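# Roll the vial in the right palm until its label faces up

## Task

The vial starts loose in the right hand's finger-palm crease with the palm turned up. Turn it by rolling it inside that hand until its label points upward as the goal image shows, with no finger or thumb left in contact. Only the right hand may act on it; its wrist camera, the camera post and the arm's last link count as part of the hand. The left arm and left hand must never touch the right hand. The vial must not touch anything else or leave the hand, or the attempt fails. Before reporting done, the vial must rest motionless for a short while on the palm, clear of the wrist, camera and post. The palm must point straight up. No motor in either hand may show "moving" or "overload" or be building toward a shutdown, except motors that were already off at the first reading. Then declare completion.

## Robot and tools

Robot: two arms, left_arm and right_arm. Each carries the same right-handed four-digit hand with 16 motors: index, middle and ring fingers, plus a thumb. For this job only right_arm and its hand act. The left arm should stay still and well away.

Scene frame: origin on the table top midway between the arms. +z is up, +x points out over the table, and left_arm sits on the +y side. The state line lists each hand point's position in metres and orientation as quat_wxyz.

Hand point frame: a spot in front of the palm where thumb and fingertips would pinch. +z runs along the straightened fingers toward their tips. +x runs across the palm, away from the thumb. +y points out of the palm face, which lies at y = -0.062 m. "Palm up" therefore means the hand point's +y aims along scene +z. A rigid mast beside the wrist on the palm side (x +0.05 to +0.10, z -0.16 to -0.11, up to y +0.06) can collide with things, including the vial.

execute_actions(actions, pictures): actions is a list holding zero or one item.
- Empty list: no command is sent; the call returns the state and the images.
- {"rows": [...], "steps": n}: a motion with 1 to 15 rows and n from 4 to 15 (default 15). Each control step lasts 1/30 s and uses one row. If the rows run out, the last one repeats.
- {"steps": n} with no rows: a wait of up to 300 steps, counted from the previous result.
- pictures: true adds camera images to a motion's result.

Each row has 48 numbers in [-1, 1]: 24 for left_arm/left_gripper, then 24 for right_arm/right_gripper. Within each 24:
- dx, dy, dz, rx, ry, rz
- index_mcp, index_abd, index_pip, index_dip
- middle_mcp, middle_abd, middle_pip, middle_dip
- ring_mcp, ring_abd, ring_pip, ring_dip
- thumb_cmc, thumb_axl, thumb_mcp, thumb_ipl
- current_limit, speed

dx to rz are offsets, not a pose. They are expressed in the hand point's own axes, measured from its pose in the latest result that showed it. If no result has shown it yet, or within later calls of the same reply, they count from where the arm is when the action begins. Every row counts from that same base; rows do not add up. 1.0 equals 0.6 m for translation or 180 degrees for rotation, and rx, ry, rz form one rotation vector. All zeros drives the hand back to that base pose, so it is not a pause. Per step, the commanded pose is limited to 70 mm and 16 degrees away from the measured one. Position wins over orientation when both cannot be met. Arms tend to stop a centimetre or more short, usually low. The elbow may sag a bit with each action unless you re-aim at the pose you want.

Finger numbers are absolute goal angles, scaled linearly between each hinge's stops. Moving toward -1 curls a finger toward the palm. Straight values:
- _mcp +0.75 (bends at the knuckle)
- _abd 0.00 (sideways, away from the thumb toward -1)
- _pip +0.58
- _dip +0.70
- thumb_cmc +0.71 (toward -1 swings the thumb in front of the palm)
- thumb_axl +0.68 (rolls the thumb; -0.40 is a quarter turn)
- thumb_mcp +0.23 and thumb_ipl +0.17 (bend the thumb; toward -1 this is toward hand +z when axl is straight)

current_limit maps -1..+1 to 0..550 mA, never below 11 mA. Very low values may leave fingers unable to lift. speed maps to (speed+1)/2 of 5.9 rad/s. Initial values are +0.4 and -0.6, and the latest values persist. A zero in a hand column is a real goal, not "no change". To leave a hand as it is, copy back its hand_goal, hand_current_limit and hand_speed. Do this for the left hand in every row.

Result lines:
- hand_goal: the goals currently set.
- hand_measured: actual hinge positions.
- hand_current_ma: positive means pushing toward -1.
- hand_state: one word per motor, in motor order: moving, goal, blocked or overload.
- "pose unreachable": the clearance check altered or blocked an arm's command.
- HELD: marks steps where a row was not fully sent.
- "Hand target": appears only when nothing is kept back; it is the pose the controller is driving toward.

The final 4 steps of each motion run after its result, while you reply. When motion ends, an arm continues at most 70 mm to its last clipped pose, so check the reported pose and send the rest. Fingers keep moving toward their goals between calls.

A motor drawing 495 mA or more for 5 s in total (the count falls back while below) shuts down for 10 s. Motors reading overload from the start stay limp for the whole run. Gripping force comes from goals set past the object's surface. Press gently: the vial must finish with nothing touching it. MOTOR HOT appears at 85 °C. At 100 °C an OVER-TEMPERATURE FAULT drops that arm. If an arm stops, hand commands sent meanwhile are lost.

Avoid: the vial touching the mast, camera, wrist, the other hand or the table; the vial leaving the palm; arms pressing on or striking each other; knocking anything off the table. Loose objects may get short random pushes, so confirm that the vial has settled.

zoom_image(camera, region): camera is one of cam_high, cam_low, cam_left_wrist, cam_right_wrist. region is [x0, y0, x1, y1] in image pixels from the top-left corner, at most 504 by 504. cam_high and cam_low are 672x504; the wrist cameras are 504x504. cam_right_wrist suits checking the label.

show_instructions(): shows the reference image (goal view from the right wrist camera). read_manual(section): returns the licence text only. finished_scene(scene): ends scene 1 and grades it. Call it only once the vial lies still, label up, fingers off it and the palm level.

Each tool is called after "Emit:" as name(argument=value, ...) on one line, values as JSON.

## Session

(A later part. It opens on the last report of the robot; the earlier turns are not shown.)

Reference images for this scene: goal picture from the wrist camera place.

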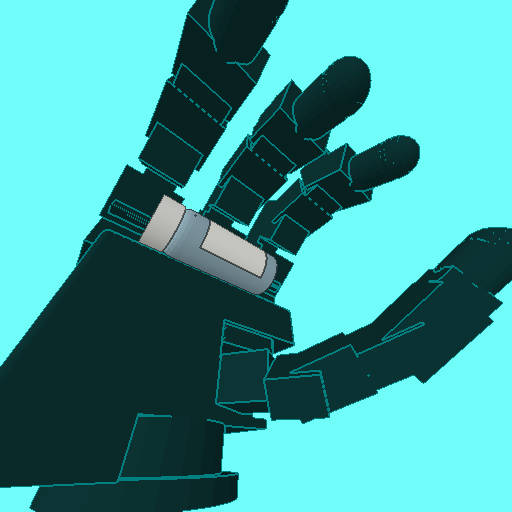

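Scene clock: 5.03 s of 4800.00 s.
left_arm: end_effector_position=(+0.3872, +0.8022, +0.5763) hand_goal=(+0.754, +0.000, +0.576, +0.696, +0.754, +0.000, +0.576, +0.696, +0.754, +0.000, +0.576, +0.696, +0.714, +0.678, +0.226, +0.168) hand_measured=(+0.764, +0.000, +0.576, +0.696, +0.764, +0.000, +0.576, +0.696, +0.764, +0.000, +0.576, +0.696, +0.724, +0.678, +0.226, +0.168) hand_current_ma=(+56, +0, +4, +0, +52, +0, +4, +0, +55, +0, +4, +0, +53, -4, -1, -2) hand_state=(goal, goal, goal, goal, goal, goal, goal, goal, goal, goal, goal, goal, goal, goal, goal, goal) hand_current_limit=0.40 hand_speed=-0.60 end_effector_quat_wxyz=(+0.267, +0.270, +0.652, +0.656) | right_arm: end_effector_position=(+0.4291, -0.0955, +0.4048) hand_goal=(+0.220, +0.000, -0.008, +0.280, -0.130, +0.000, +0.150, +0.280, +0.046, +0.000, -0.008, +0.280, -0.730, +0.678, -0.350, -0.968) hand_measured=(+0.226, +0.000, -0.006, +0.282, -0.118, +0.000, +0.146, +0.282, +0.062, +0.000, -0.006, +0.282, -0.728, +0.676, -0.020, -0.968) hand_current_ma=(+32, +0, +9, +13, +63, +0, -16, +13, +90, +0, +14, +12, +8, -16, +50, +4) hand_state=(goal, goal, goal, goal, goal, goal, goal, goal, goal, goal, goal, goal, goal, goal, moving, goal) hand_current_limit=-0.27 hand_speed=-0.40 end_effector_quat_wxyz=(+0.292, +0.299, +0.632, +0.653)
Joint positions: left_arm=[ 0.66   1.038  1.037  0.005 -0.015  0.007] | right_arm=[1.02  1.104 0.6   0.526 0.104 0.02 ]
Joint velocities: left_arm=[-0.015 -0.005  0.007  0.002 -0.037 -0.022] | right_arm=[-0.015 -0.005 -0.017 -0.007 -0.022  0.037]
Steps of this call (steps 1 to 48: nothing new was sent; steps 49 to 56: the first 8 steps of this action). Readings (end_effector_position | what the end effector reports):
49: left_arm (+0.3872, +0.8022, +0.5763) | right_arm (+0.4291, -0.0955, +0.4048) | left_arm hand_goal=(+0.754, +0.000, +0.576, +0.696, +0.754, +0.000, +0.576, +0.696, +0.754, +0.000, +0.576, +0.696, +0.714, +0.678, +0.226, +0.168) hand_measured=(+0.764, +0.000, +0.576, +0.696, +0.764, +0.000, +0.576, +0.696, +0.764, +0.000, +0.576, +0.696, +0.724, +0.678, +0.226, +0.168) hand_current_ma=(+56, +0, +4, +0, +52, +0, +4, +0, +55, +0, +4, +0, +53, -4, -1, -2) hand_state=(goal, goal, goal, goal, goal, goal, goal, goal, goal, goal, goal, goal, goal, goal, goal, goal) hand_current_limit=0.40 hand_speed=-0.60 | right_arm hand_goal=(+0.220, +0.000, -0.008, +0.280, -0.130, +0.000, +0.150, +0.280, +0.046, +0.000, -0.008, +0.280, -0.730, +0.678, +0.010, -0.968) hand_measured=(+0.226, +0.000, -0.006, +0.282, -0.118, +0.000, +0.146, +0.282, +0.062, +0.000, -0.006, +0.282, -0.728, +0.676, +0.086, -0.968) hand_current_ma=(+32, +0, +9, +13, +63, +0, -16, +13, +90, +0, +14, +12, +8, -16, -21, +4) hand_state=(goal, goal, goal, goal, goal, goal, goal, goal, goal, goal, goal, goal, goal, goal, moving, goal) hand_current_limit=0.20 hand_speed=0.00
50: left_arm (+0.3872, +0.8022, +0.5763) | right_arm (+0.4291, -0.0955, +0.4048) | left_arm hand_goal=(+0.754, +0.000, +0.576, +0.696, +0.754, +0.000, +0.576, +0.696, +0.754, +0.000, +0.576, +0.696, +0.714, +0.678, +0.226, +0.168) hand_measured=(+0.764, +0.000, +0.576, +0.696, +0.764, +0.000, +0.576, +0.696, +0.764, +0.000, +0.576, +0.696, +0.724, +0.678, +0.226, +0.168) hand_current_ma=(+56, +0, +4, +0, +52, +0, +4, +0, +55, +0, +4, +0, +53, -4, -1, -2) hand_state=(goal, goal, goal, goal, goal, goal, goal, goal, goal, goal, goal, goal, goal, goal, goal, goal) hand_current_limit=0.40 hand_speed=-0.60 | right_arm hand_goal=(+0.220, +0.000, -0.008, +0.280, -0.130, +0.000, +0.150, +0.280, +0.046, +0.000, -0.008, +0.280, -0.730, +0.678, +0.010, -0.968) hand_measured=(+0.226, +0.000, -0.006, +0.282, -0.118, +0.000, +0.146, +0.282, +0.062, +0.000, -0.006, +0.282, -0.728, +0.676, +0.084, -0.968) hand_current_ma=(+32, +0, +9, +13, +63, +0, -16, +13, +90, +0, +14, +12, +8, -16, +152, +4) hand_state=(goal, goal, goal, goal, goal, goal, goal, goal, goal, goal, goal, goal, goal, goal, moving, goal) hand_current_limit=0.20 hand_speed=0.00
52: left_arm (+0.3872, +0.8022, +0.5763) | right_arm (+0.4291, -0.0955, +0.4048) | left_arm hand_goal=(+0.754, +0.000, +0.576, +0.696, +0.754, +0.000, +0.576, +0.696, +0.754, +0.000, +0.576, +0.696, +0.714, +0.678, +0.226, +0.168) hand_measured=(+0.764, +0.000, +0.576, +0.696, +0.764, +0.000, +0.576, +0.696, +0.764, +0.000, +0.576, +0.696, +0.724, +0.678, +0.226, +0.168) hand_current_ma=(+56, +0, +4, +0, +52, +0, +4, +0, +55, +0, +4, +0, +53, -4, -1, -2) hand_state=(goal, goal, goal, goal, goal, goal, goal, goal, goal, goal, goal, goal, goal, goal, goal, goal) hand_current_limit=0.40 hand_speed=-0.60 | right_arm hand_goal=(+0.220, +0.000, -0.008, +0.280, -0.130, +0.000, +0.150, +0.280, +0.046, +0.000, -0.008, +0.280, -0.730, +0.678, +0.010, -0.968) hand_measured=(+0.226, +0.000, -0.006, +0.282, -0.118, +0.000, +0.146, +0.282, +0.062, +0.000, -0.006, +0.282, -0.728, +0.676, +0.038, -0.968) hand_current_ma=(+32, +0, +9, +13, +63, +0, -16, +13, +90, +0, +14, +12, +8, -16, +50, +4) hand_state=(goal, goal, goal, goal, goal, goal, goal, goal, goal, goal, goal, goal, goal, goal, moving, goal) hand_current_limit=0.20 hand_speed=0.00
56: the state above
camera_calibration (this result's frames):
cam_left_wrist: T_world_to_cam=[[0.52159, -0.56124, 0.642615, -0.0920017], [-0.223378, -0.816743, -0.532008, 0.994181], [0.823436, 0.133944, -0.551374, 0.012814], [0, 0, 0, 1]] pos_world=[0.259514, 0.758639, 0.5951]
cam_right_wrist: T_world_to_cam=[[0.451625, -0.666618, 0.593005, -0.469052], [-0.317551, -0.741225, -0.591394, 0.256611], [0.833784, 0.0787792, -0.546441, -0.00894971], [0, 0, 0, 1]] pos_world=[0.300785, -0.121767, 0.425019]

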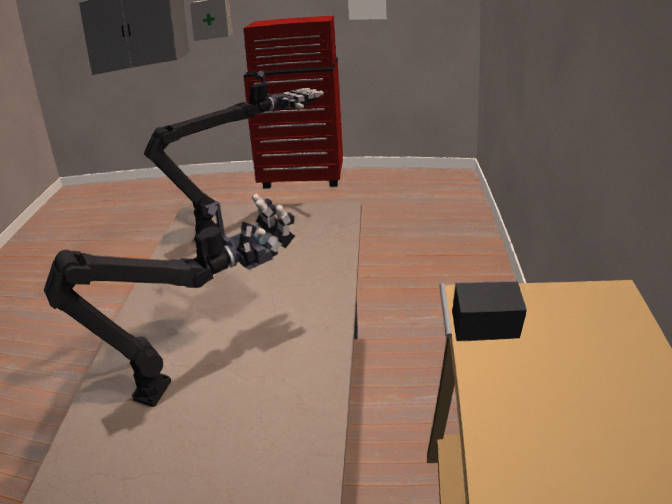

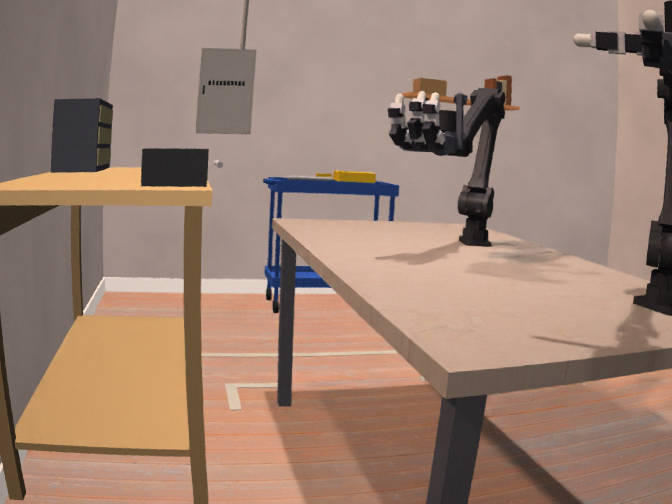

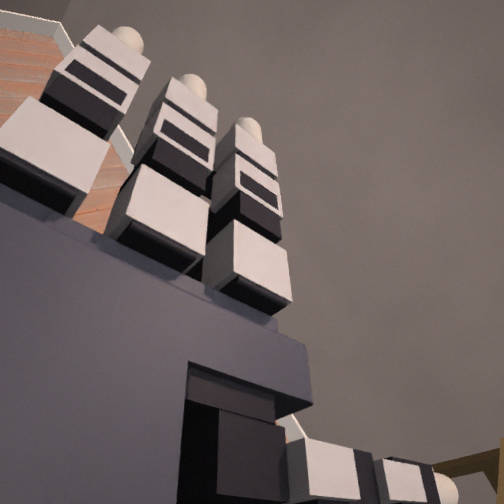

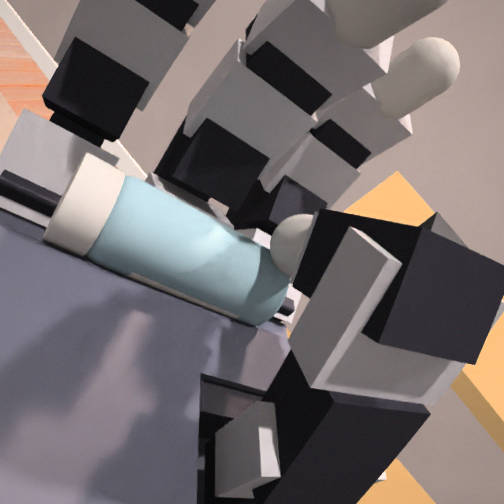

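Emit:
execute_actions(actions=[{"rows": [
[-0.001,0.0479,-0.0119,-0.0166,0,0, 0.754,0,0.576,0.696,0.754,0,0.576,0.696,0.754,0,0.576,0.696,0.714,0.678,0.226,0.168,0.4,-0.6, 0,0.0303,0.0035,-0.0108,0.0005,0.001, 0.22,0,-0.008,0.28, -0.13,0,0.15,0.28, 0.046,0,-0.008,0.28, -0.73,0.678,-0.35,-0.96, -0.27,-0.4],
[-0.001,0.0479,-0.0119,-0.0166,0,0, 0.754,0,0.576,0.696,0.754,0,0.576,0.696,0.754,0,0.576,0.696,0.714,0.678,0.226,0.168,0.4,-0.6, 0,0.0303,0.0035,-0.0108,0.0005,0.001, 0.22,0,-0.008,0.28, -0.13,0,0.15,0.28, 0.046,0,-0.008,0.28, -0.73,0.678,-0.35,-0.952, -0.27,-0.4],
[-0.001,0.0479,-0.0119,-0.0166,0,0, 0.754,0,0.576,0.696,0.754,0,0.576,0.696,0.754,0,0.576,0.696,0.714,0.678,0.226,0.168,0.4,-0.6, 0,0.0303,0.0035,-0.0108,0.0005,0.001, 0.22,0,-0.008,0.28, -0.13,0,0.15,0.28, 0.046,0,-0.008,0.28, -0.73,0.678,-0.35,-0.944, -0.27,-0.4],
[-0.001,0.0479,-0.0119,-0.0166,0,0, 0.754,0,0.576,0.696,0.754,0,0.576,0.696,0.754,0,0.576,0.696,0.714,0.678,0.226,0.168,0.4,-0.6, 0,0.0303,0.0035,-0.0108,0.0005,0.001, 0.22,0,-0.008,0.28, -0.13,0,0.15,0.28, 0.046,0,-0.008,0.28, -0.73,0.678,-0.35,-0.936, -0.27,-0.4],
[-0.001,0.0479,-0.0119,-0.0166,0,0, 0.754,0,0.576,0.696,0.754,0,0.576,0.696,0.754,0,0.576,0.696,0.714,0.678,0.226,0.168,0.4,-0.6, 0,0.0303,0.0035,-0.0108,0.0005,0.001, 0.22,0,-0.008,0.28, -0.13,0,0.15,0.28, 0.046,0,-0.008,0.28, -0.73,0.678,-0.35,-0.928, -0.27,-0.4],
[-0.001,0.0479,-0.0119,-0.0166,0,0, 0.754,0,0.576,0.696,0.754,0,0.576,0.696,0.754,0,0.576,0.696,0.714,0.678,0.226,0.168,0.4,-0.6, 0,0.0303,0.0035,-0.0108,0.0005,0.001, 0.22,0,-0.008,0.28, -0.13,0,0.15,0.28, 0.046,0,-0.008,0.28, -0.73,0.678,-0.35,-0.92, -0.27,-0.4],
[-0.001,0.0479,-0.0119,-0.0166,0,0, 0.754,0,0.576,0.696,0.754,0,0.576,0.696,0.754,0,0.576,0.696,0.714,0.678,0.226,0.168,0.4,-0.6, 0,0.0303,0.0035,-0.0108,0.0005,0.001, 0.22,0,-0.008,0.28, -0.13,0,0.15,0.28, 0.046,0,-0.008,0.28, -0.73,0.678,-0.35,-0.912, -0.27,-0.4],
[-0.001,0.0479,-0.0119,-0.0166,0,0, 0.754,0,0.576,0.696,0.754,0,0.576,0.696,0.754,0,0.576,0.696,0.714,0.678,0.226,0.168,0.4,-0.6, 0,0.0303,0.0035,-0.0108,0.0005,0.001, 0.22,0,-0.008,0.28, -0.13,0,0.15,0.28, 0.046,0,-0.008,0.28, -0.73,0.678,-0.35,-0.904, -0.27,-0.4],
[-0.001,0.0479,-0.0119,-0.0166,0,0, 0.754,0,0.576,0.696,0.754,0,0.576,0.696,0.754,0,0.576,0.696,0.714,0.678,0.226,0.168,0.4,-0.6, 0,0.0303,0.0035,-0.0108,0.0005,0.001, 0.22,0,-0.008,0.28, -0.13,0,0.15,0.28, 0.046,0,-0.008,0.28, -0.73,0.678,-0.35,-0.896, -0.27,-0.4],
[-0.001,0.0479,-0.0119,-0.0166,0,0, 0.754,0,0.576,0.696,0.754,0,0.576,0.696,0.754,0,0.576,0.696,0.714,0.678,0.226,0.168,0.4,-0.6, 0,0.0303,0.0035,-0.0108,0.0005,0.001, 0.22,0,-0.008,0.28, -0.13,0,0.15,0.28, 0.046,0,-0.008,0.28, -0.73,0.678,-0.35,-0.888, -0.27,-0.4],
[-0.001,0.0479,-0.0119,-0.0166,0,0, 0.754,0,0.576,0.696,0.754,0,0.576,0.696,0.754,0,0.576,0.696,0.714,0.678,0.226,0.168,0.4,-0.6, 0,0.0303,0.0035,-0.0108,0.0005,0.001, 0.22,0,-0.008,0.28, -0.13,0,0.15,0.28, 0.046,0,-0.008,0.28, -0.73,0.678,-0.35,-0.88, -0.27,-0.4],
[-0.001,0.0479,-0.0119,-0.0166,0,0, 0.754,0,0.576,0.696,0.754,0,0.576,0.696,0.754,0,0.576,0.696,0.714,0.678,0.226,0.168,0.4,-0.6, 0,0.0303,0.0035,-0.0108,0.0005,0.001, 0.22,0,-0.008,0.28, -0.13,0,0.15,0.28, 0.046,0,-0.008,0.28, -0.73,0.678,-0.35,-0.872, -0.27,-0.4],
[-0.001,0.0479,-0.0119,-0.0166,0,0, 0.754,0,0.576,0.696,0.754,0,0.576,0.696,0.754,0,0.576,0.696,0.714,0.678,0.226,0.168,0.4,-0.6, 0,0.0303,0.0035,-0.0108,0.0005,0.001, 0.22,0,-0.008,0.28, -0.13,0,0.15,0.28, 0.046,0,-0.008,0.28, -0.73,0.678,-0.35,-0.864, -0.27,-0.4],
[-0.001,0.0479,-0.0119,-0.0166,0,0, 0.754,0,0.576,0.696,0.754,0,0.576,0.696,0.754,0,0.576,0.696,0.714,0.678,0.226,0.168,0.4,-0.6, 0,0.0303,0.0035,-0.0108,0.0005,0.001, 0.22,0,-0.008,0.28, -0.13,0,0.15,0.28, 0.046,0,-0.008,0.28, -0.73,0.678,-0.35,-0.856, -0.27,-0.4],
[-0.001,0.0479,-0.0119,-0.0166,0,0, 0.754,0,0.576,0.696,0.754,0,0.576,0.696,0.754,0,0.576,0.696,0.714,0.678,0.226,0.168,0.4,-0.6, 0,0.0303,0.0035,-0.0108,0.0005,0.001, 0.22,0,-0.008,0.28, -0.13,0,0.15,0.28, 0.046,0,-0.008,0.28, -0.73,0.678,-0.35,-0.848, -0.27,-0.4]
], "steps": 15}], pictures=true)

Scene clock: 6.43 s of 4800.00 s.
left_arm: end_effector_position=(+0.3872, +0.8022, +0.5763) hand_goal=(+0.754, +0.000, +0.576, +0.696, +0.754, +0.000, +0.576, +0.696, +0.754, +0.000, +0.576, +0.696, +0.714, +0.678, +0.226, +0.168) hand_measured=(+0.764, +0.000, +0.576, +0.696, +0.764, +0.000, +0.576, +0.696, +0.764, +0.000, +0.576, +0.696, +0.724, +0.678, +0.226, +0.168) hand_current_ma=(+56, +0, +4, +0, +52, +0, +4, +0, +55, +0, +4, +0, +53, -4, -1, -2) hand_state=(goal, goal, goal, goal, goal, goal, goal, goal, goal, goal, goal, goal, goal, goal, goal, goal) hand_current_limit=0.40 hand_speed=-0.60 end_effector_quat_wxyz=(+0.267, +0.270, +0.652, +0.656) | right_arm: end_effector_position=(+0.4291, -0.0955, +0.4048) hand_goal=(+0.220, +0.000, -0.008, +0.280, -0.130, +0.000, +0.150, +0.280, +0.046, +0.000, -0.008, +0.280, -0.730, +0.678, -0.350, -0.880) hand_measured=(+0.226, +0.000, -0.006, +0.282, -0.118, +0.000, +0.146, +0.282, +0.062, +0.000, -0.006, +0.282, -0.724, +0.688, -0.116, -0.900) hand_current_ma=(+32, +0, +9, +13, +63, +0, -16, +13, +90, +0, +14, +12, +26, +65, +119, -14) hand_state=(goal, goal, goal, goal, goal, goal, goal, goal, goal, goal, goal, goal, goal, goal, moving, moving) hand_current_limit=-0.27 hand_speed=-0.40 end_effector_quat_wxyz=(+0.292, +0.299, +0.632, +0.653)
Joint positions: left_arm=[ 0.66   1.038  1.037  0.005 -0.015  0.007] | right_arm=[1.02  1.104 0.6   0.526 0.104 0.02 ]
Joint velocities: left_arm=[-0.005 -0.015 -0.002 -0.012  0.007  0.007] | right_arm=[-0.005 -0.034 -0.022 -0.002  0.007 -0.037]
Off your previous action's commanded pose (left_arm): 0.030 m, 3 deg at its last step (step 4 of this call).
Off your previous action's commanded pose (right_arm): 0.018 m, 2 deg at its last step (step 4 of this call).
Steps of this call (steps 1 to 4: the last 4 steps of your previous action; steps 5 to 31: nothing new was sent; steps 32 to 42: the first 11 steps of this action). Readings (end_effector_position | what the end effector reports):
32: left_arm (+0.3872, +0.8022, +0.5763) | right_arm (+0.4291, -0.0955, +0.4048) | left_arm hand_goal=(+0.754, +0.000, +0.576, +0.696, +0.754, +0.000, +0.576, +0.696, +0.754, +0.000, +0.576, +0.696, +0.714, +0.678, +0.226, +0.168) hand_measured=(+0.764, +0.000, +0.576, +0.696, +0.764, +0.000, +0.576, +0.696, +0.764, +0.000, +0.576, +0.696, +0.724, +0.678, +0.226, +0.168) hand_current_ma=(+56, +0, +4, +0, +52, +0, +4, +0, +55, +0, +4, +0, +53, -4, -1, -2) hand_state=(goal, goal, goal, goal, goal, goal, goal, goal, goal, goal, goal, goal, goal, goal, goal, goal) hand_current_limit=0.40 hand_speed=-0.60 | right_arm hand_goal=(+0.220, +0.000, -0.008, +0.280, -0.130, +0.000, +0.150, +0.280, +0.046, +0.000, -0.008, +0.280, -0.730, +0.678, -0.350, -0.960) hand_measured=(+0.226, +0.000, -0.006, +0.282, -0.118, +0.000, +0.146, +0.282, +0.062, +0.000, -0.006, +0.282, -0.726, +0.686, -0.060, -0.956) hand_current_ma=(+32, +0, +9, +13, +63, +0, -16, +13, +90, +0, +14, +12, +20, +53, +201, +77) hand_state=(goal, goal, goal, goal, goal, goal, goal, goal, goal, goal, goal, goal, goal, goal, blocked, moving) hand_current_limit=-0.27 hand_speed=-0.40
33: left_arm (+0.3872, +0.8022, +0.5763) | right_arm (+0.4291, -0.0955, +0.4048) | left_arm hand_goal=(+0.754, +0.000, +0.576, +0.696, +0.754, +0.000, +0.576, +0.696, +0.754, +0.000, +0.576, +0.696, +0.714, +0.678, +0.226, +0.168) hand_measured=(+0.764, +0.000, +0.576, +0.696, +0.764, +0.000, +0.576, +0.696, +0.764, +0.000, +0.576, +0.696, +0.724, +0.678, +0.226, +0.168) hand_current_ma=(+56, +0, +4, +0, +52, +0, +4, +0, +55, +0, +4, +0, +53, -4, -1, -2) hand_state=(goal, goal, goal, goal, goal, goal, goal, goal, goal, goal, goal, goal, goal, goal, goal, goal) hand_current_limit=0.40 hand_speed=-0.60 | right_arm hand_goal=(+0.220, +0.000, -0.008, +0.280, -0.130, +0.000, +0.150, +0.280, +0.046, +0.000, -0.008, +0.280, -0.730, +0.678, -0.350, -0.952) hand_measured=(+0.226, +0.000, -0.006, +0.282, -0.118, +0.000, +0.146, +0.282, +0.062, +0.000, -0.006, +0.282, -0.726, +0.686, -0.060, -0.956) hand_current_ma=(+32, +0, +9, +13, +63, +0, -16, +13, +90, +0, +14, +12, +20, +53, +194, +47) hand_state=(goal, goal, goal, goal, goal, goal, goal, goal, goal, goal, goal, goal, goal, goal, moving, moving) hand_current_limit=-0.27 hand_speed=-0.40
35: left_arm (+0.3872, +0.8022, +0.5763) | right_arm (+0.4291, -0.0955, +0.4048) | left_arm hand_goal=(+0.754, +0.000, +0.576, +0.696, +0.754, +0.000, +0.576, +0.696, +0.754, +0.000, +0.576, +0.696, +0.714, +0.678, +0.226, +0.168) hand_measured=(+0.764, +0.000, +0.576, +0.696, +0.764, +0.000, +0.576, +0.696, +0.764, +0.000, +0.576, +0.696, +0.724, +0.678, +0.226, +0.168) hand_current_ma=(+56, +0, +4, +0, +52, +0, +4, +0, +55, +0, +4, +0, +53, -4, -1, -2) hand_state=(goal, goal, goal, goal, goal, goal, goal, goal, goal, goal, goal, goal, goal, goal, goal, goal) hand_current_limit=0.40 hand_speed=-0.60 | right_arm hand_goal=(+0.220, +0.000, -0.008, +0.280, -0.130, +0.000, +0.150, +0.280, +0.046, +0.000, -0.008, +0.280, -0.730, +0.678, -0.350, -0.936) hand_measured=(+0.226, +0.000, -0.006, +0.282, -0.118, +0.000, +0.146, +0.282, +0.062, +0.000, -0.006, +0.282, -0.726, +0.688, -0.066, -0.950) hand_current_ma=(+32, +0, +9, +13, +63, +0, -16, +13, +90, +0, +14, +12, +27, +67, +154, -1) hand_state=(goal, goal, goal, goal, goal, goal, goal, goal, goal, goal, goal, goal, goal, moving, moving, moving) hand_current_limit=-0.27 hand_speed=-0.40
39: left_arm (+0.3872, +0.8022, +0.5763) | right_arm (+0.4291, -0.0955, +0.4048) | left_arm hand_goal=(+0.754, +0.000, +0.576, +0.696, +0.754, +0.000, +0.576, +0.696, +0.754, +0.000, +0.576, +0.696, +0.714, +0.678, +0.226, +0.168) hand_measured=(+0.764, +0.000, +0.576, +0.696, +0.764, +0.000, +0.576, +0.696, +0.764, +0.000, +0.576, +0.696, +0.724, +0.678, +0.226, +0.168) hand_current_ma=(+56, +0, +4, +0, +52, +0, +4, +0, +55, +0, +4, +0, +53, -4, -1, -2) hand_state=(goal, goal, goal, goal, goal, goal, goal, goal, goal, goal, goal, goal, goal, goal, goal, goal) hand_current_limit=0.40 hand_speed=-0.60 | right_arm hand_goal=(+0.220, +0.000, -0.008, +0.280, -0.130, +0.000, +0.150, +0.280, +0.046, +0.000, -0.008, +0.280, -0.730, +0.678, -0.350, -0.904) hand_measured=(+0.226, +0.000, -0.006, +0.282, -0.118, +0.000, +0.146, +0.282, +0.062, +0.000, -0.006, +0.282, -0.724, +0.688, -0.092, -0.922) hand_current_ma=(+32, +0, +9, +13, +63, +0, -16, +13, +90, +0, +14, +12, +26, +65, +93, -13) hand_state=(goal, goal, goal, goal, goal, goal, goal, goal, goal, goal, goal, goal, goal, goal, moving, moving) hand_current_limit=-0.27 hand_speed=-0.40
42: the state above
camera_calibration (this result's frames):
cam_left_wrist: T_world_to_cam=[[0.52159, -0.56124, 0.642615, -0.0920017], [-0.223378, -0.816743, -0.532008, 0.994181], [0.823436, 0.133944, -0.551374, 0.012814], [0, 0, 0, 1]] pos_world=[0.259514, 0.758639, 0.5951]
cam_right_wrist: T_world_to_cam=[[0.451625, -0.666618, 0.593005, -0.469052], [-0.317551, -0.741225, -0.591394, 0.256611], [0.833784, 0.0787792, -0.546441, -0.00894971], [0, 0, 0, 1]] pos_world=[0.300785, -0.121767, 0.425019]

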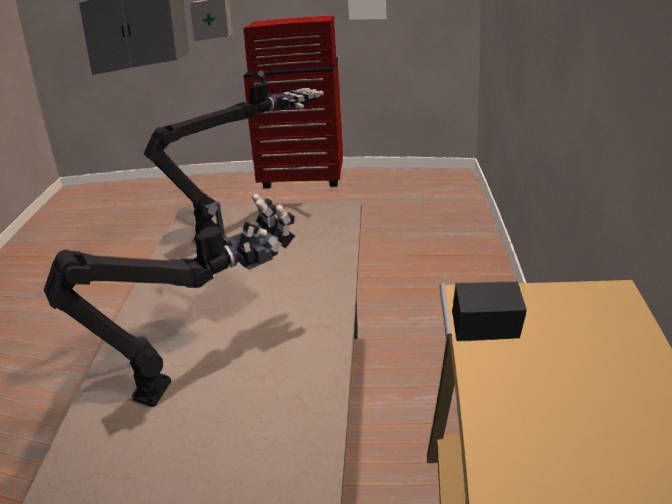

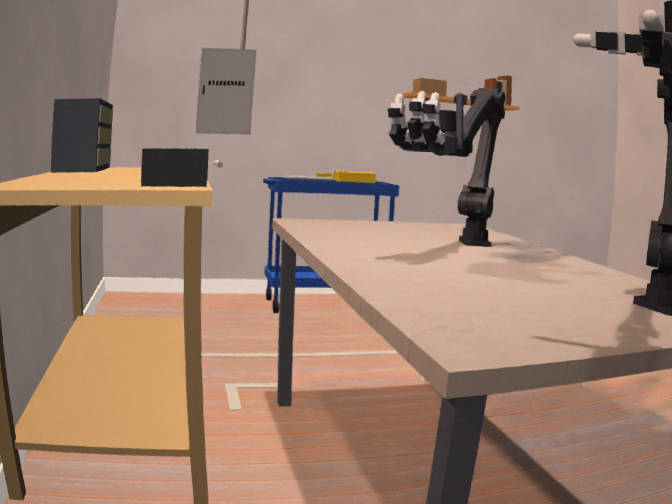

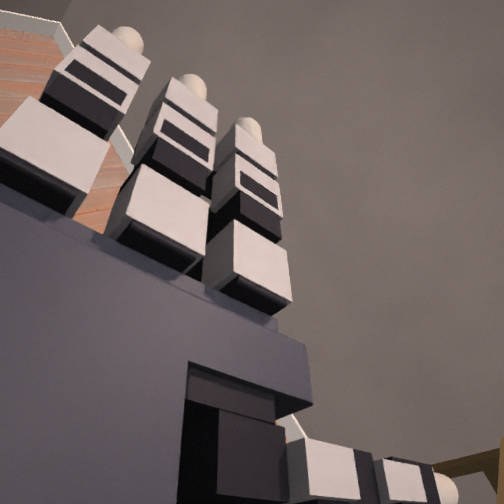

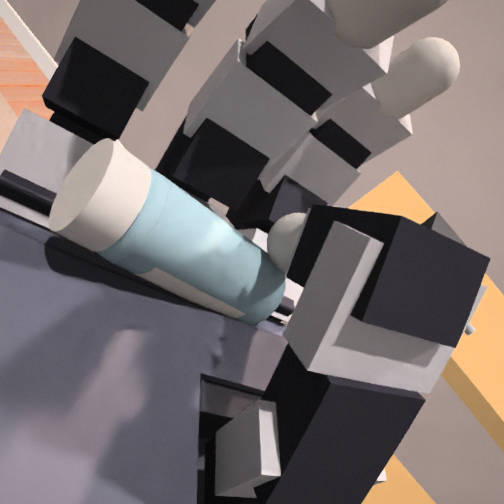

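Emit:
execute_actions(actions=[])

Scene clock: 6.57 s of 4800.00 s.
left_arm: end_effector_position=(+0.3872, +0.8022, +0.5763) hand_goal=(+0.754, +0.000, +0.576, +0.696, +0.754, +0.000, +0.576, +0.696, +0.754, +0.000, +0.576, +0.696, +0.714, +0.678, +0.226, +0.168) hand_measured=(+0.764, +0.000, +0.576, +0.696, +0.764, +0.000, +0.576, +0.696, +0.764, +0.000, +0.576, +0.696, +0.724, +0.678, +0.226, +0.168) hand_current_ma=(+56, +0, +4, +0, +52, +0, +4, +0, +55, +0, +4, +0, +53, -4, -1, -2) hand_state=(goal, goal, goal, goal, goal, goal, goal, goal, goal, goal, goal, goal, goal, goal, goal, goal) hand_current_limit=0.40 hand_speed=-0.60 end_effector_quat_wxyz=(+0.267, +0.270, +0.652, +0.656) | right_arm: end_effector_position=(+0.4291, -0.0955, +0.4048) hand_goal=(+0.220, +0.000, -0.008, +0.280, -0.130, +0.000, +0.150, +0.280, +0.046, +0.000, -0.008, +0.280, -0.730, +0.678, -0.350, -0.848) hand_measured=(+0.226, +0.000, -0.006, +0.282, -0.118, +0.000, +0.146, +0.282, +0.062, +0.000, -0.006, +0.282, -0.724, +0.688, -0.146, -0.868) hand_current_ma=(+32, +0, +9, +13, +63, +0, -16, +13, +90, +0, +14, +12, +26, +65, +114, -14) hand_state=(goal, goal, goal, goal, goal, goal, goal, goal, goal, goal, goal, goal, goal, goal, moving, moving) hand_current_limit=-0.27 hand_speed=-0.40 end_effector_quat_wxyz=(+0.292, +0.299, +0.632, +0.653)
Joint positions: left_arm=[ 0.66   1.038  1.037  0.005 -0.015  0.007] | right_arm=[1.02  1.104 0.6   0.526 0.104 0.02 ]
Joint velocities: left_arm=[-0.005 -0.005  0.007 -0.012  0.007 -0.022] | right_arm=[ 0.005  0.005  0.007  0.017 -0.007 -0.007]
Hand target (left_arm): +0.382, +0.796, +0.604; +0.273, +0.263, +0.635, +0.673
Hand target (right_arm): +0.430, -0.095, +0.423; +0.295, +0.295, +0.620, +0.664
Off the commanded pose (left_arm): 0.030 m, 3 deg.
Off the commanded pose (right_arm): 0.018 m, 2 deg.
Kept back: nothing.
Steps of this call (steps 1 to 4: the last 4 steps of your previous action). Readings (end_effector_position | what the end effector reports):
1: left_arm (+0.3872, +0.8022, +0.5763) | right_arm (+0.4291, -0.0955, +0.4048) | left_arm hand_goal=(+0.754, +0.000, +0.576, +0.696, +0.754, +0.000, +0.576, +0.696, +0.754, +0.000, +0.576, +0.696, +0.714, +0.678, +0.226, +0.168) hand_measured=(+0.764, +0.000, +0.576, +0.696, +0.764, +0.000, +0.576, +0.696, +0.764, +0.000, +0.576, +0.696, +0.724, +0.678, +0.226, +0.168) hand_current_ma=(+56, +0, +4, +0, +52, +0, +4, +0, +55, +0, +4, +0, +53, -4, -1, -2) hand_state=(goal, goal, goal, goal, goal, goal, goal, goal, goal, goal, goal, goal, goal, goal, goal, goal) hand_current_limit=0.40 hand_speed=-0.60 | right_arm hand_goal=(+0.220, +0.000, -0.008, +0.280, -0.130, +0.000, +0.150, +0.280, +0.046, +0.000, -0.008, +0.280, -0.730, +0.678, -0.350, -0.872) hand_measured=(+0.226, +0.000, -0.006, +0.282, -0.118, +0.000, +0.146, +0.282, +0.062, +0.000, -0.006, +0.282, -0.724, +0.688, -0.124, -0.892) hand_current_ma=(+32, +0, +9, +13, +63, +0, -16, +13, +90, +0, +14, +12, +26, +65, +114, -13) hand_state=(goal, goal, goal, goal, goal, goal, goal, goal, goal, goal, goal, goal, goal, goal, moving, moving) hand_current_limit=-0.27 hand_speed=-0.40
2: left_arm (+0.3872, +0.8022, +0.5763) | right_arm (+0.4291, -0.0955, +0.4048) | left_arm hand_goal=(+0.754, +0.000, +0.576, +0.696, +0.754, +0.000, +0.576, +0.696, +0.754, +0.000, +0.576, +0.696, +0.714, +0.678, +0.226, +0.168) hand_measured=(+0.764, +0.000, +0.576, +0.696, +0.764, +0.000, +0.576, +0.696, +0.764, +0.000, +0.576, +0.696, +0.724, +0.678, +0.226, +0.168) hand_current_ma=(+56, +0, +4, +0, +52, +0, +4, +0, +55, +0, +4, +0, +53, -4, -1, -2) hand_state=(goal, goal, goal, goal, goal, goal, goal, goal, goal, goal, goal, goal, goal, goal, goal, goal) hand_current_limit=0.40 hand_speed=-0.60 | right_arm hand_goal=(+0.220, +0.000, -0.008, +0.280, -0.130, +0.000, +0.150, +0.280, +0.046, +0.000, -0.008, +0.280, -0.730, +0.678, -0.350, -0.864) hand_measured=(+0.226, +0.000, -0.006, +0.282, -0.118, +0.000, +0.146, +0.282, +0.062, +0.000, -0.006, +0.282, -0.724, +0.688, -0.132, -0.884) hand_current_ma=(+32, +0, +9, +13, +63, +0, -16, +13, +90, +0, +14, +12, +26, +65, +115, -15) hand_state=(goal, goal, goal, goal, goal, goal, goal, goal, goal, goal, goal, goal, goal, goal, moving, moving) hand_current_limit=-0.27 hand_speed=-0.40
4: the state above
camera_calibration (this result's frames):
cam_left_wrist: T_world_to_cam=[[0.52159, -0.56124, 0.642615, -0.0920017], [-0.223378, -0.816743, -0.532008, 0.994181], [0.823436, 0.133944, -0.551374, 0.012814], [0, 0, 0, 1]] pos_world=[0.259514, 0.758639, 0.5951]
cam_right_wrist: T_world_to_cam=[[0.451625, -0.666618, 0.593005, -0.469052], [-0.317551, -0.741225, -0.591394, 0.256611], [0.833784, 0.0787792, -0.546441, -0.00894971], [0, 0, 0, 1]] pos_world=[0.300785, -0.121767, 0.425019]

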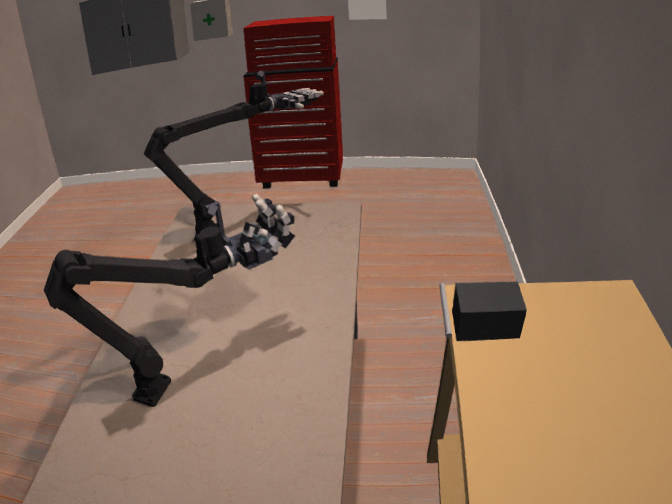

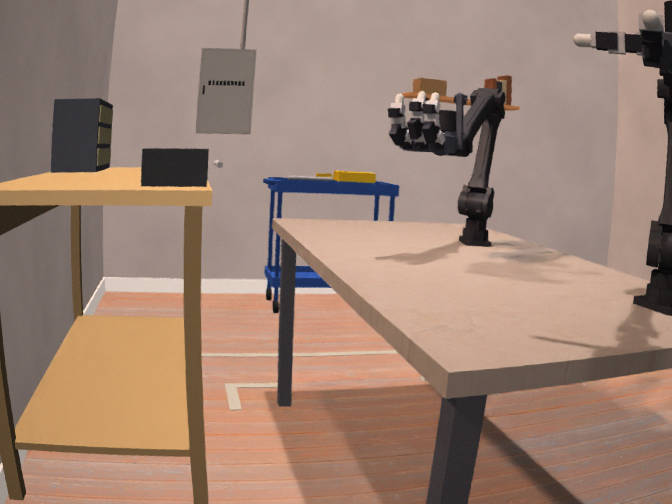

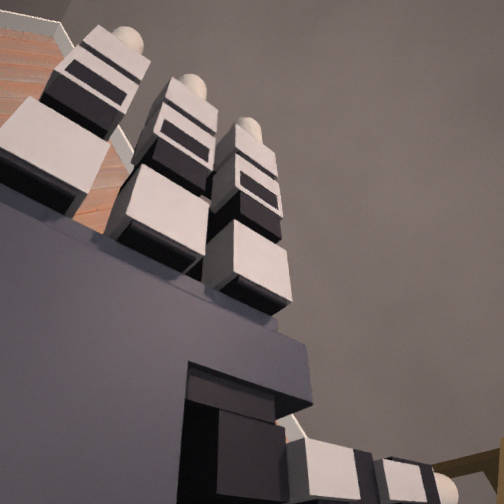

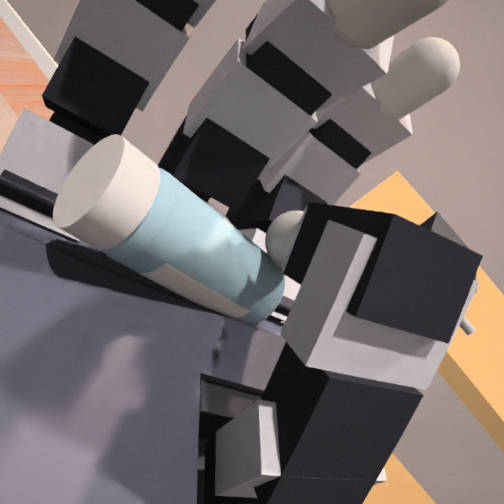

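Emit:
execute_actions(actions=[{"rows": [
[-0.001,0.0479,-0.0119,-0.0166,0,0, 0.754,0,0.576,0.696,0.754,0,0.576,0.696,0.754,0,0.576,0.696,0.714,0.678,0.226,0.168,0.4,-0.6, 0,0.0303,0.0035,-0.0108,0.0005,0.001, 0.22,0,-0.008,0.28, -0.13,0,0.15,0.28, 0.046,0,-0.008,0.28, -0.73,0.678,-0.06,-0.848, -0.27,-0.4]
], "steps": 15}], pictures=true)

Scene clock: 7.10 s of 4800.00 s.
left_arm: end_effector_position=(+0.3872, +0.8022, +0.5763) hand_goal=(+0.754, +0.000, +0.576, +0.696, +0.754, +0.000, +0.576, +0.696, +0.754, +0.000, +0.576, +0.696, +0.714, +0.678, +0.226, +0.168) hand_measured=(+0.764, +0.000, +0.576, +0.696, +0.764, +0.000, +0.576, +0.696, +0.764, +0.000, +0.576, +0.696, +0.724, +0.678, +0.226, +0.168) hand_current_ma=(+56, +0, +4, +0, +52, +0, +4, +0, +55, +0, +4, +0, +53, -4, -1, -2) hand_state=(goal, goal, goal, goal, goal, goal, goal, goal, goal, goal, goal, goal, goal, goal, goal, goal) hand_current_limit=0.40 hand_speed=-0.60 end_effector_quat_wxyz=(+0.267, +0.270, +0.652, +0.656) | right_arm: end_effector_position=(+0.4291, -0.0955, +0.4048) hand_goal=(+0.220, +0.000, -0.008, +0.280, -0.130, +0.000, +0.150, +0.280, +0.046, +0.000, -0.008, +0.280, -0.730, +0.678, -0.060, -0.848) hand_measured=(+0.226, +0.000, -0.006, +0.282, -0.118, +0.000, +0.146, +0.282, +0.062, +0.000, -0.006, +0.282, -0.728, +0.680, -0.074, -0.848) hand_current_ma=(+32, +0, +9, +13, +63, +0, -16, +13, +90, +0, +14, +12, +10, +12, -39, +5) hand_state=(goal, goal, goal, goal, goal, goal, goal, goal, goal, goal, goal, goal, goal, goal, moving, goal) hand_current_limit=-0.27 hand_speed=-0.40 end_effector_quat_wxyz=(+0.292, +0.299, +0.632, +0.653)
Joint positions: left_arm=[ 0.66   1.038  1.037  0.005 -0.015  0.007] | right_arm=[1.02  1.104 0.6   0.526 0.104 0.02 ]
Joint velocities: left_arm=[-0.015 -0.015  0.002 -0.002 -0.007  0.022] | right_arm=[-0.015 -0.015 -0.002 -0.017  0.051 -0.007]
Steps of this call (steps 1 to 5: nothing new was sent; steps 6 to 16: the first 11 steps of this action). Readings (end_effector_position | what the end effector reports):
6: left_arm (+0.3872, +0.8022, +0.5763) | right_arm (+0.4291, -0.0955, +0.4048) | left_arm hand_goal=(+0.754, +0.000, +0.576, +0.696, +0.754, +0.000, +0.576, +0.696, +0.754, +0.000, +0.576, +0.696, +0.714, +0.678, +0.226, +0.168) hand_measured=(+0.764, +0.000, +0.576, +0.696, +0.764, +0.000, +0.576, +0.696, +0.764, +0.000, +0.576, +0.696, +0.724, +0.678, +0.226, +0.168) hand_current_ma=(+56, +0, +4, +0, +52, +0, +4, +0, +55, +0, +4, +0, +53, -4, -1, -2) hand_state=(goal, goal, goal, goal, goal, goal, goal, goal, goal, goal, goal, goal, goal, goal, goal, goal) hand_current_limit=0.40 hand_speed=-0.60 | right_arm hand_goal=(+0.220, +0.000, -0.008, +0.280, -0.130, +0.000, +0.150, +0.280, +0.046, +0.000, -0.008, +0.280, -0.730, +0.678, -0.060, -0.848) hand_measured=(+0.226, +0.000, -0.006, +0.282, -0.118, +0.000, +0.146, +0.282, +0.062, +0.000, -0.006, +0.282, -0.724, +0.692, -0.174, -0.846) hand_current_ma=(+32, +0, +9, +13, +63, +0, -16, +13, +90, +0, +14, +12, +35, +89, +187, +19) hand_state=(goal, goal, goal, goal, goal, goal, goal, goal, goal, goal, goal, goal, goal, moving, moving, goal) hand_current_limit=-0.27 hand_speed=-0.40
7: left_arm (+0.3872, +0.8022, +0.5763) | right_arm (+0.4291, -0.0955, +0.4048) | left_arm hand_goal=(+0.754, +0.000, +0.576, +0.696, +0.754, +0.000, +0.576, +0.696, +0.754, +0.000, +0.576, +0.696, +0.714, +0.678, +0.226, +0.168) hand_measured=(+0.764, +0.000, +0.576, +0.696, +0.764, +0.000, +0.576, +0.696, +0.764, +0.000, +0.576, +0.696, +0.724, +0.678, +0.226, +0.168) hand_current_ma=(+56, +0, +4, +0, +52, +0, +4, +0, +55, +0, +4, +0, +53, -4, -1, -2) hand_state=(goal, goal, goal, goal, goal, goal, goal, goal, goal, goal, goal, goal, goal, goal, goal, goal) hand_current_limit=0.40 hand_speed=-0.60 | right_arm hand_goal=(+0.220, +0.000, -0.008, +0.280, -0.130, +0.000, +0.150, +0.280, +0.046, +0.000, -0.008, +0.280, -0.730, +0.678, -0.060, -0.848) hand_measured=(+0.226, +0.000, -0.006, +0.282, -0.118, +0.000, +0.146, +0.282, +0.062, +0.000, -0.006, +0.282, -0.724, +0.692, -0.174, -0.846) hand_current_ma=(+32, +0, +9, +13, +63, +0, -16, +13, +90, +0, +14, +12, +35, +88, -17, +17) hand_state=(goal, goal, goal, goal, goal, goal, goal, goal, goal, goal, goal, goal, goal, goal, moving, goal) hand_current_limit=-0.27 hand_speed=-0.40
9: left_arm (+0.3872, +0.8022, +0.5763) | right_arm (+0.4291, -0.0955, +0.4048) | left_arm hand_goal=(+0.754, +0.000, +0.576, +0.696, +0.754, +0.000, +0.576, +0.696, +0.754, +0.000, +0.576, +0.696, +0.714, +0.678, +0.226, +0.168) hand_measured=(+0.764, +0.000, +0.576, +0.696, +0.764, +0.000, +0.576, +0.696, +0.764, +0.000, +0.576, +0.696, +0.724, +0.678, +0.226, +0.168) hand_current_ma=(+56, +0, +4, +0, +52, +0, +4, +0, +55, +0, +4, +0, +53, -4, -1, -2) hand_state=(goal, goal, goal, goal, goal, goal, goal, goal, goal, goal, goal, goal, goal, goal, goal, goal) hand_current_limit=0.40 hand_speed=-0.60 | right_arm hand_goal=(+0.220, +0.000, -0.008, +0.280, -0.130, +0.000, +0.150, +0.280, +0.046, +0.000, -0.008, +0.280, -0.730, +0.678, -0.060, -0.848) hand_measured=(+0.226, +0.000, -0.006, +0.282, -0.118, +0.000, +0.146, +0.282, +0.062, +0.000, -0.006, +0.282, -0.726, +0.686, -0.152, -0.846) hand_current_ma=(+32, +0, +9, +13, +63, +0, -16, +13, +90, +0, +14, +12, +11, +9, -69, +10) hand_state=(goal, goal, goal, goal, goal, goal, goal, goal, goal, goal, goal, goal, moving, moving, moving, goal) hand_current_limit=-0.27 hand_speed=-0.40
13: left_arm (+0.3872, +0.8022, +0.5763) | right_arm (+0.4291, -0.0955, +0.4048) | left_arm hand_goal=(+0.754, +0.000, +0.576, +0.696, +0.754, +0.000, +0.576, +0.696, +0.754, +0.000, +0.576, +0.696, +0.714, +0.678, +0.226, +0.168) hand_measured=(+0.764, +0.000, +0.576, +0.696, +0.764, +0.000, +0.576, +0.696, +0.764, +0.000, +0.576, +0.696, +0.724, +0.678, +0.226, +0.168) hand_current_ma=(+56, +0, +4, +0, +52, +0, +4, +0, +55, +0, +4, +0, +53, -4, -1, -2) hand_state=(goal, goal, goal, goal, goal, goal, goal, goal, goal, goal, goal, goal, goal, goal, goal, goal) hand_current_limit=0.40 hand_speed=-0.60 | right_arm hand_goal=(+0.220, +0.000, -0.008, +0.280, -0.130, +0.000, +0.150, +0.280, +0.046, +0.000, -0.008, +0.280, -0.730, +0.678, -0.060, -0.848) hand_measured=(+0.226, +0.000, -0.006, +0.282, -0.118, +0.000, +0.146, +0.282, +0.062, +0.000, -0.006, +0.282, -0.728, +0.680, -0.106, -0.846) hand_current_ma=(+32, +0, +9, +13, +63, +0, -16, +13, +90, +0, +14, +12, +11, +12, -78, +5) hand_state=(goal, goal, goal, goal, goal, goal, goal, goal, goal, goal, goal, goal, goal, goal, moving, goal) hand_current_limit=-0.27 hand_speed=-0.40
16: the state above
camera_calibration (this result's frames):
cam_left_wrist: T_world_to_cam=[[0.52159, -0.56124, 0.642615, -0.0920017], [-0.223378, -0.816743, -0.532008, 0.994181], [0.823436, 0.133944, -0.551374, 0.012814], [0, 0, 0, 1]] pos_world=[0.259514, 0.758639, 0.5951]
cam_right_wrist: T_world_to_cam=[[0.451625, -0.666618, 0.593005, -0.469052], [-0.317551, -0.741225, -0.591394, 0.256611], [0.833784, 0.0787792, -0.546441, -0.00894971], [0, 0, 0, 1]] pos_world=[0.300785, -0.121767, 0.425019]

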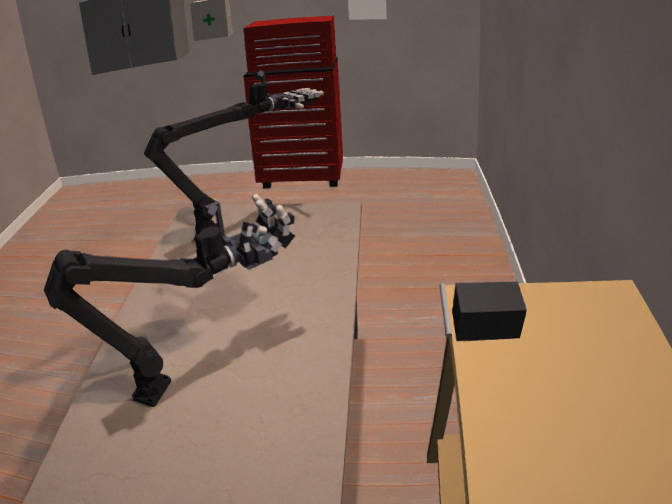

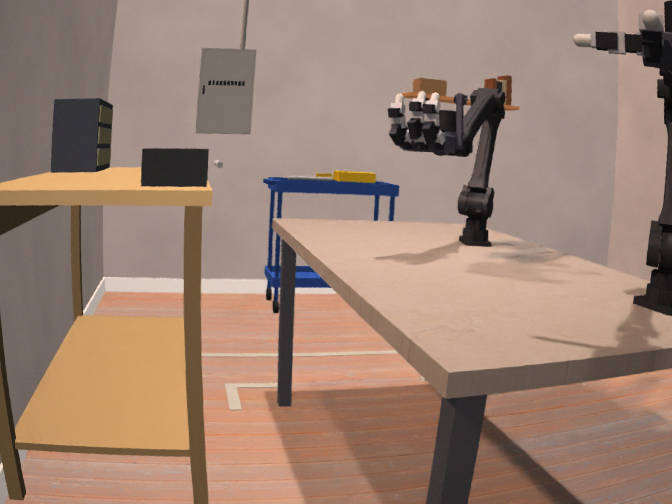

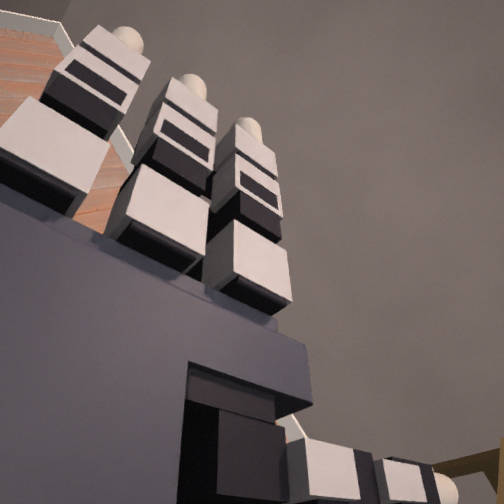

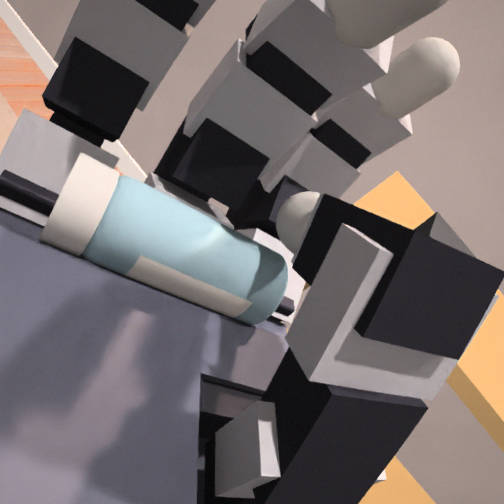

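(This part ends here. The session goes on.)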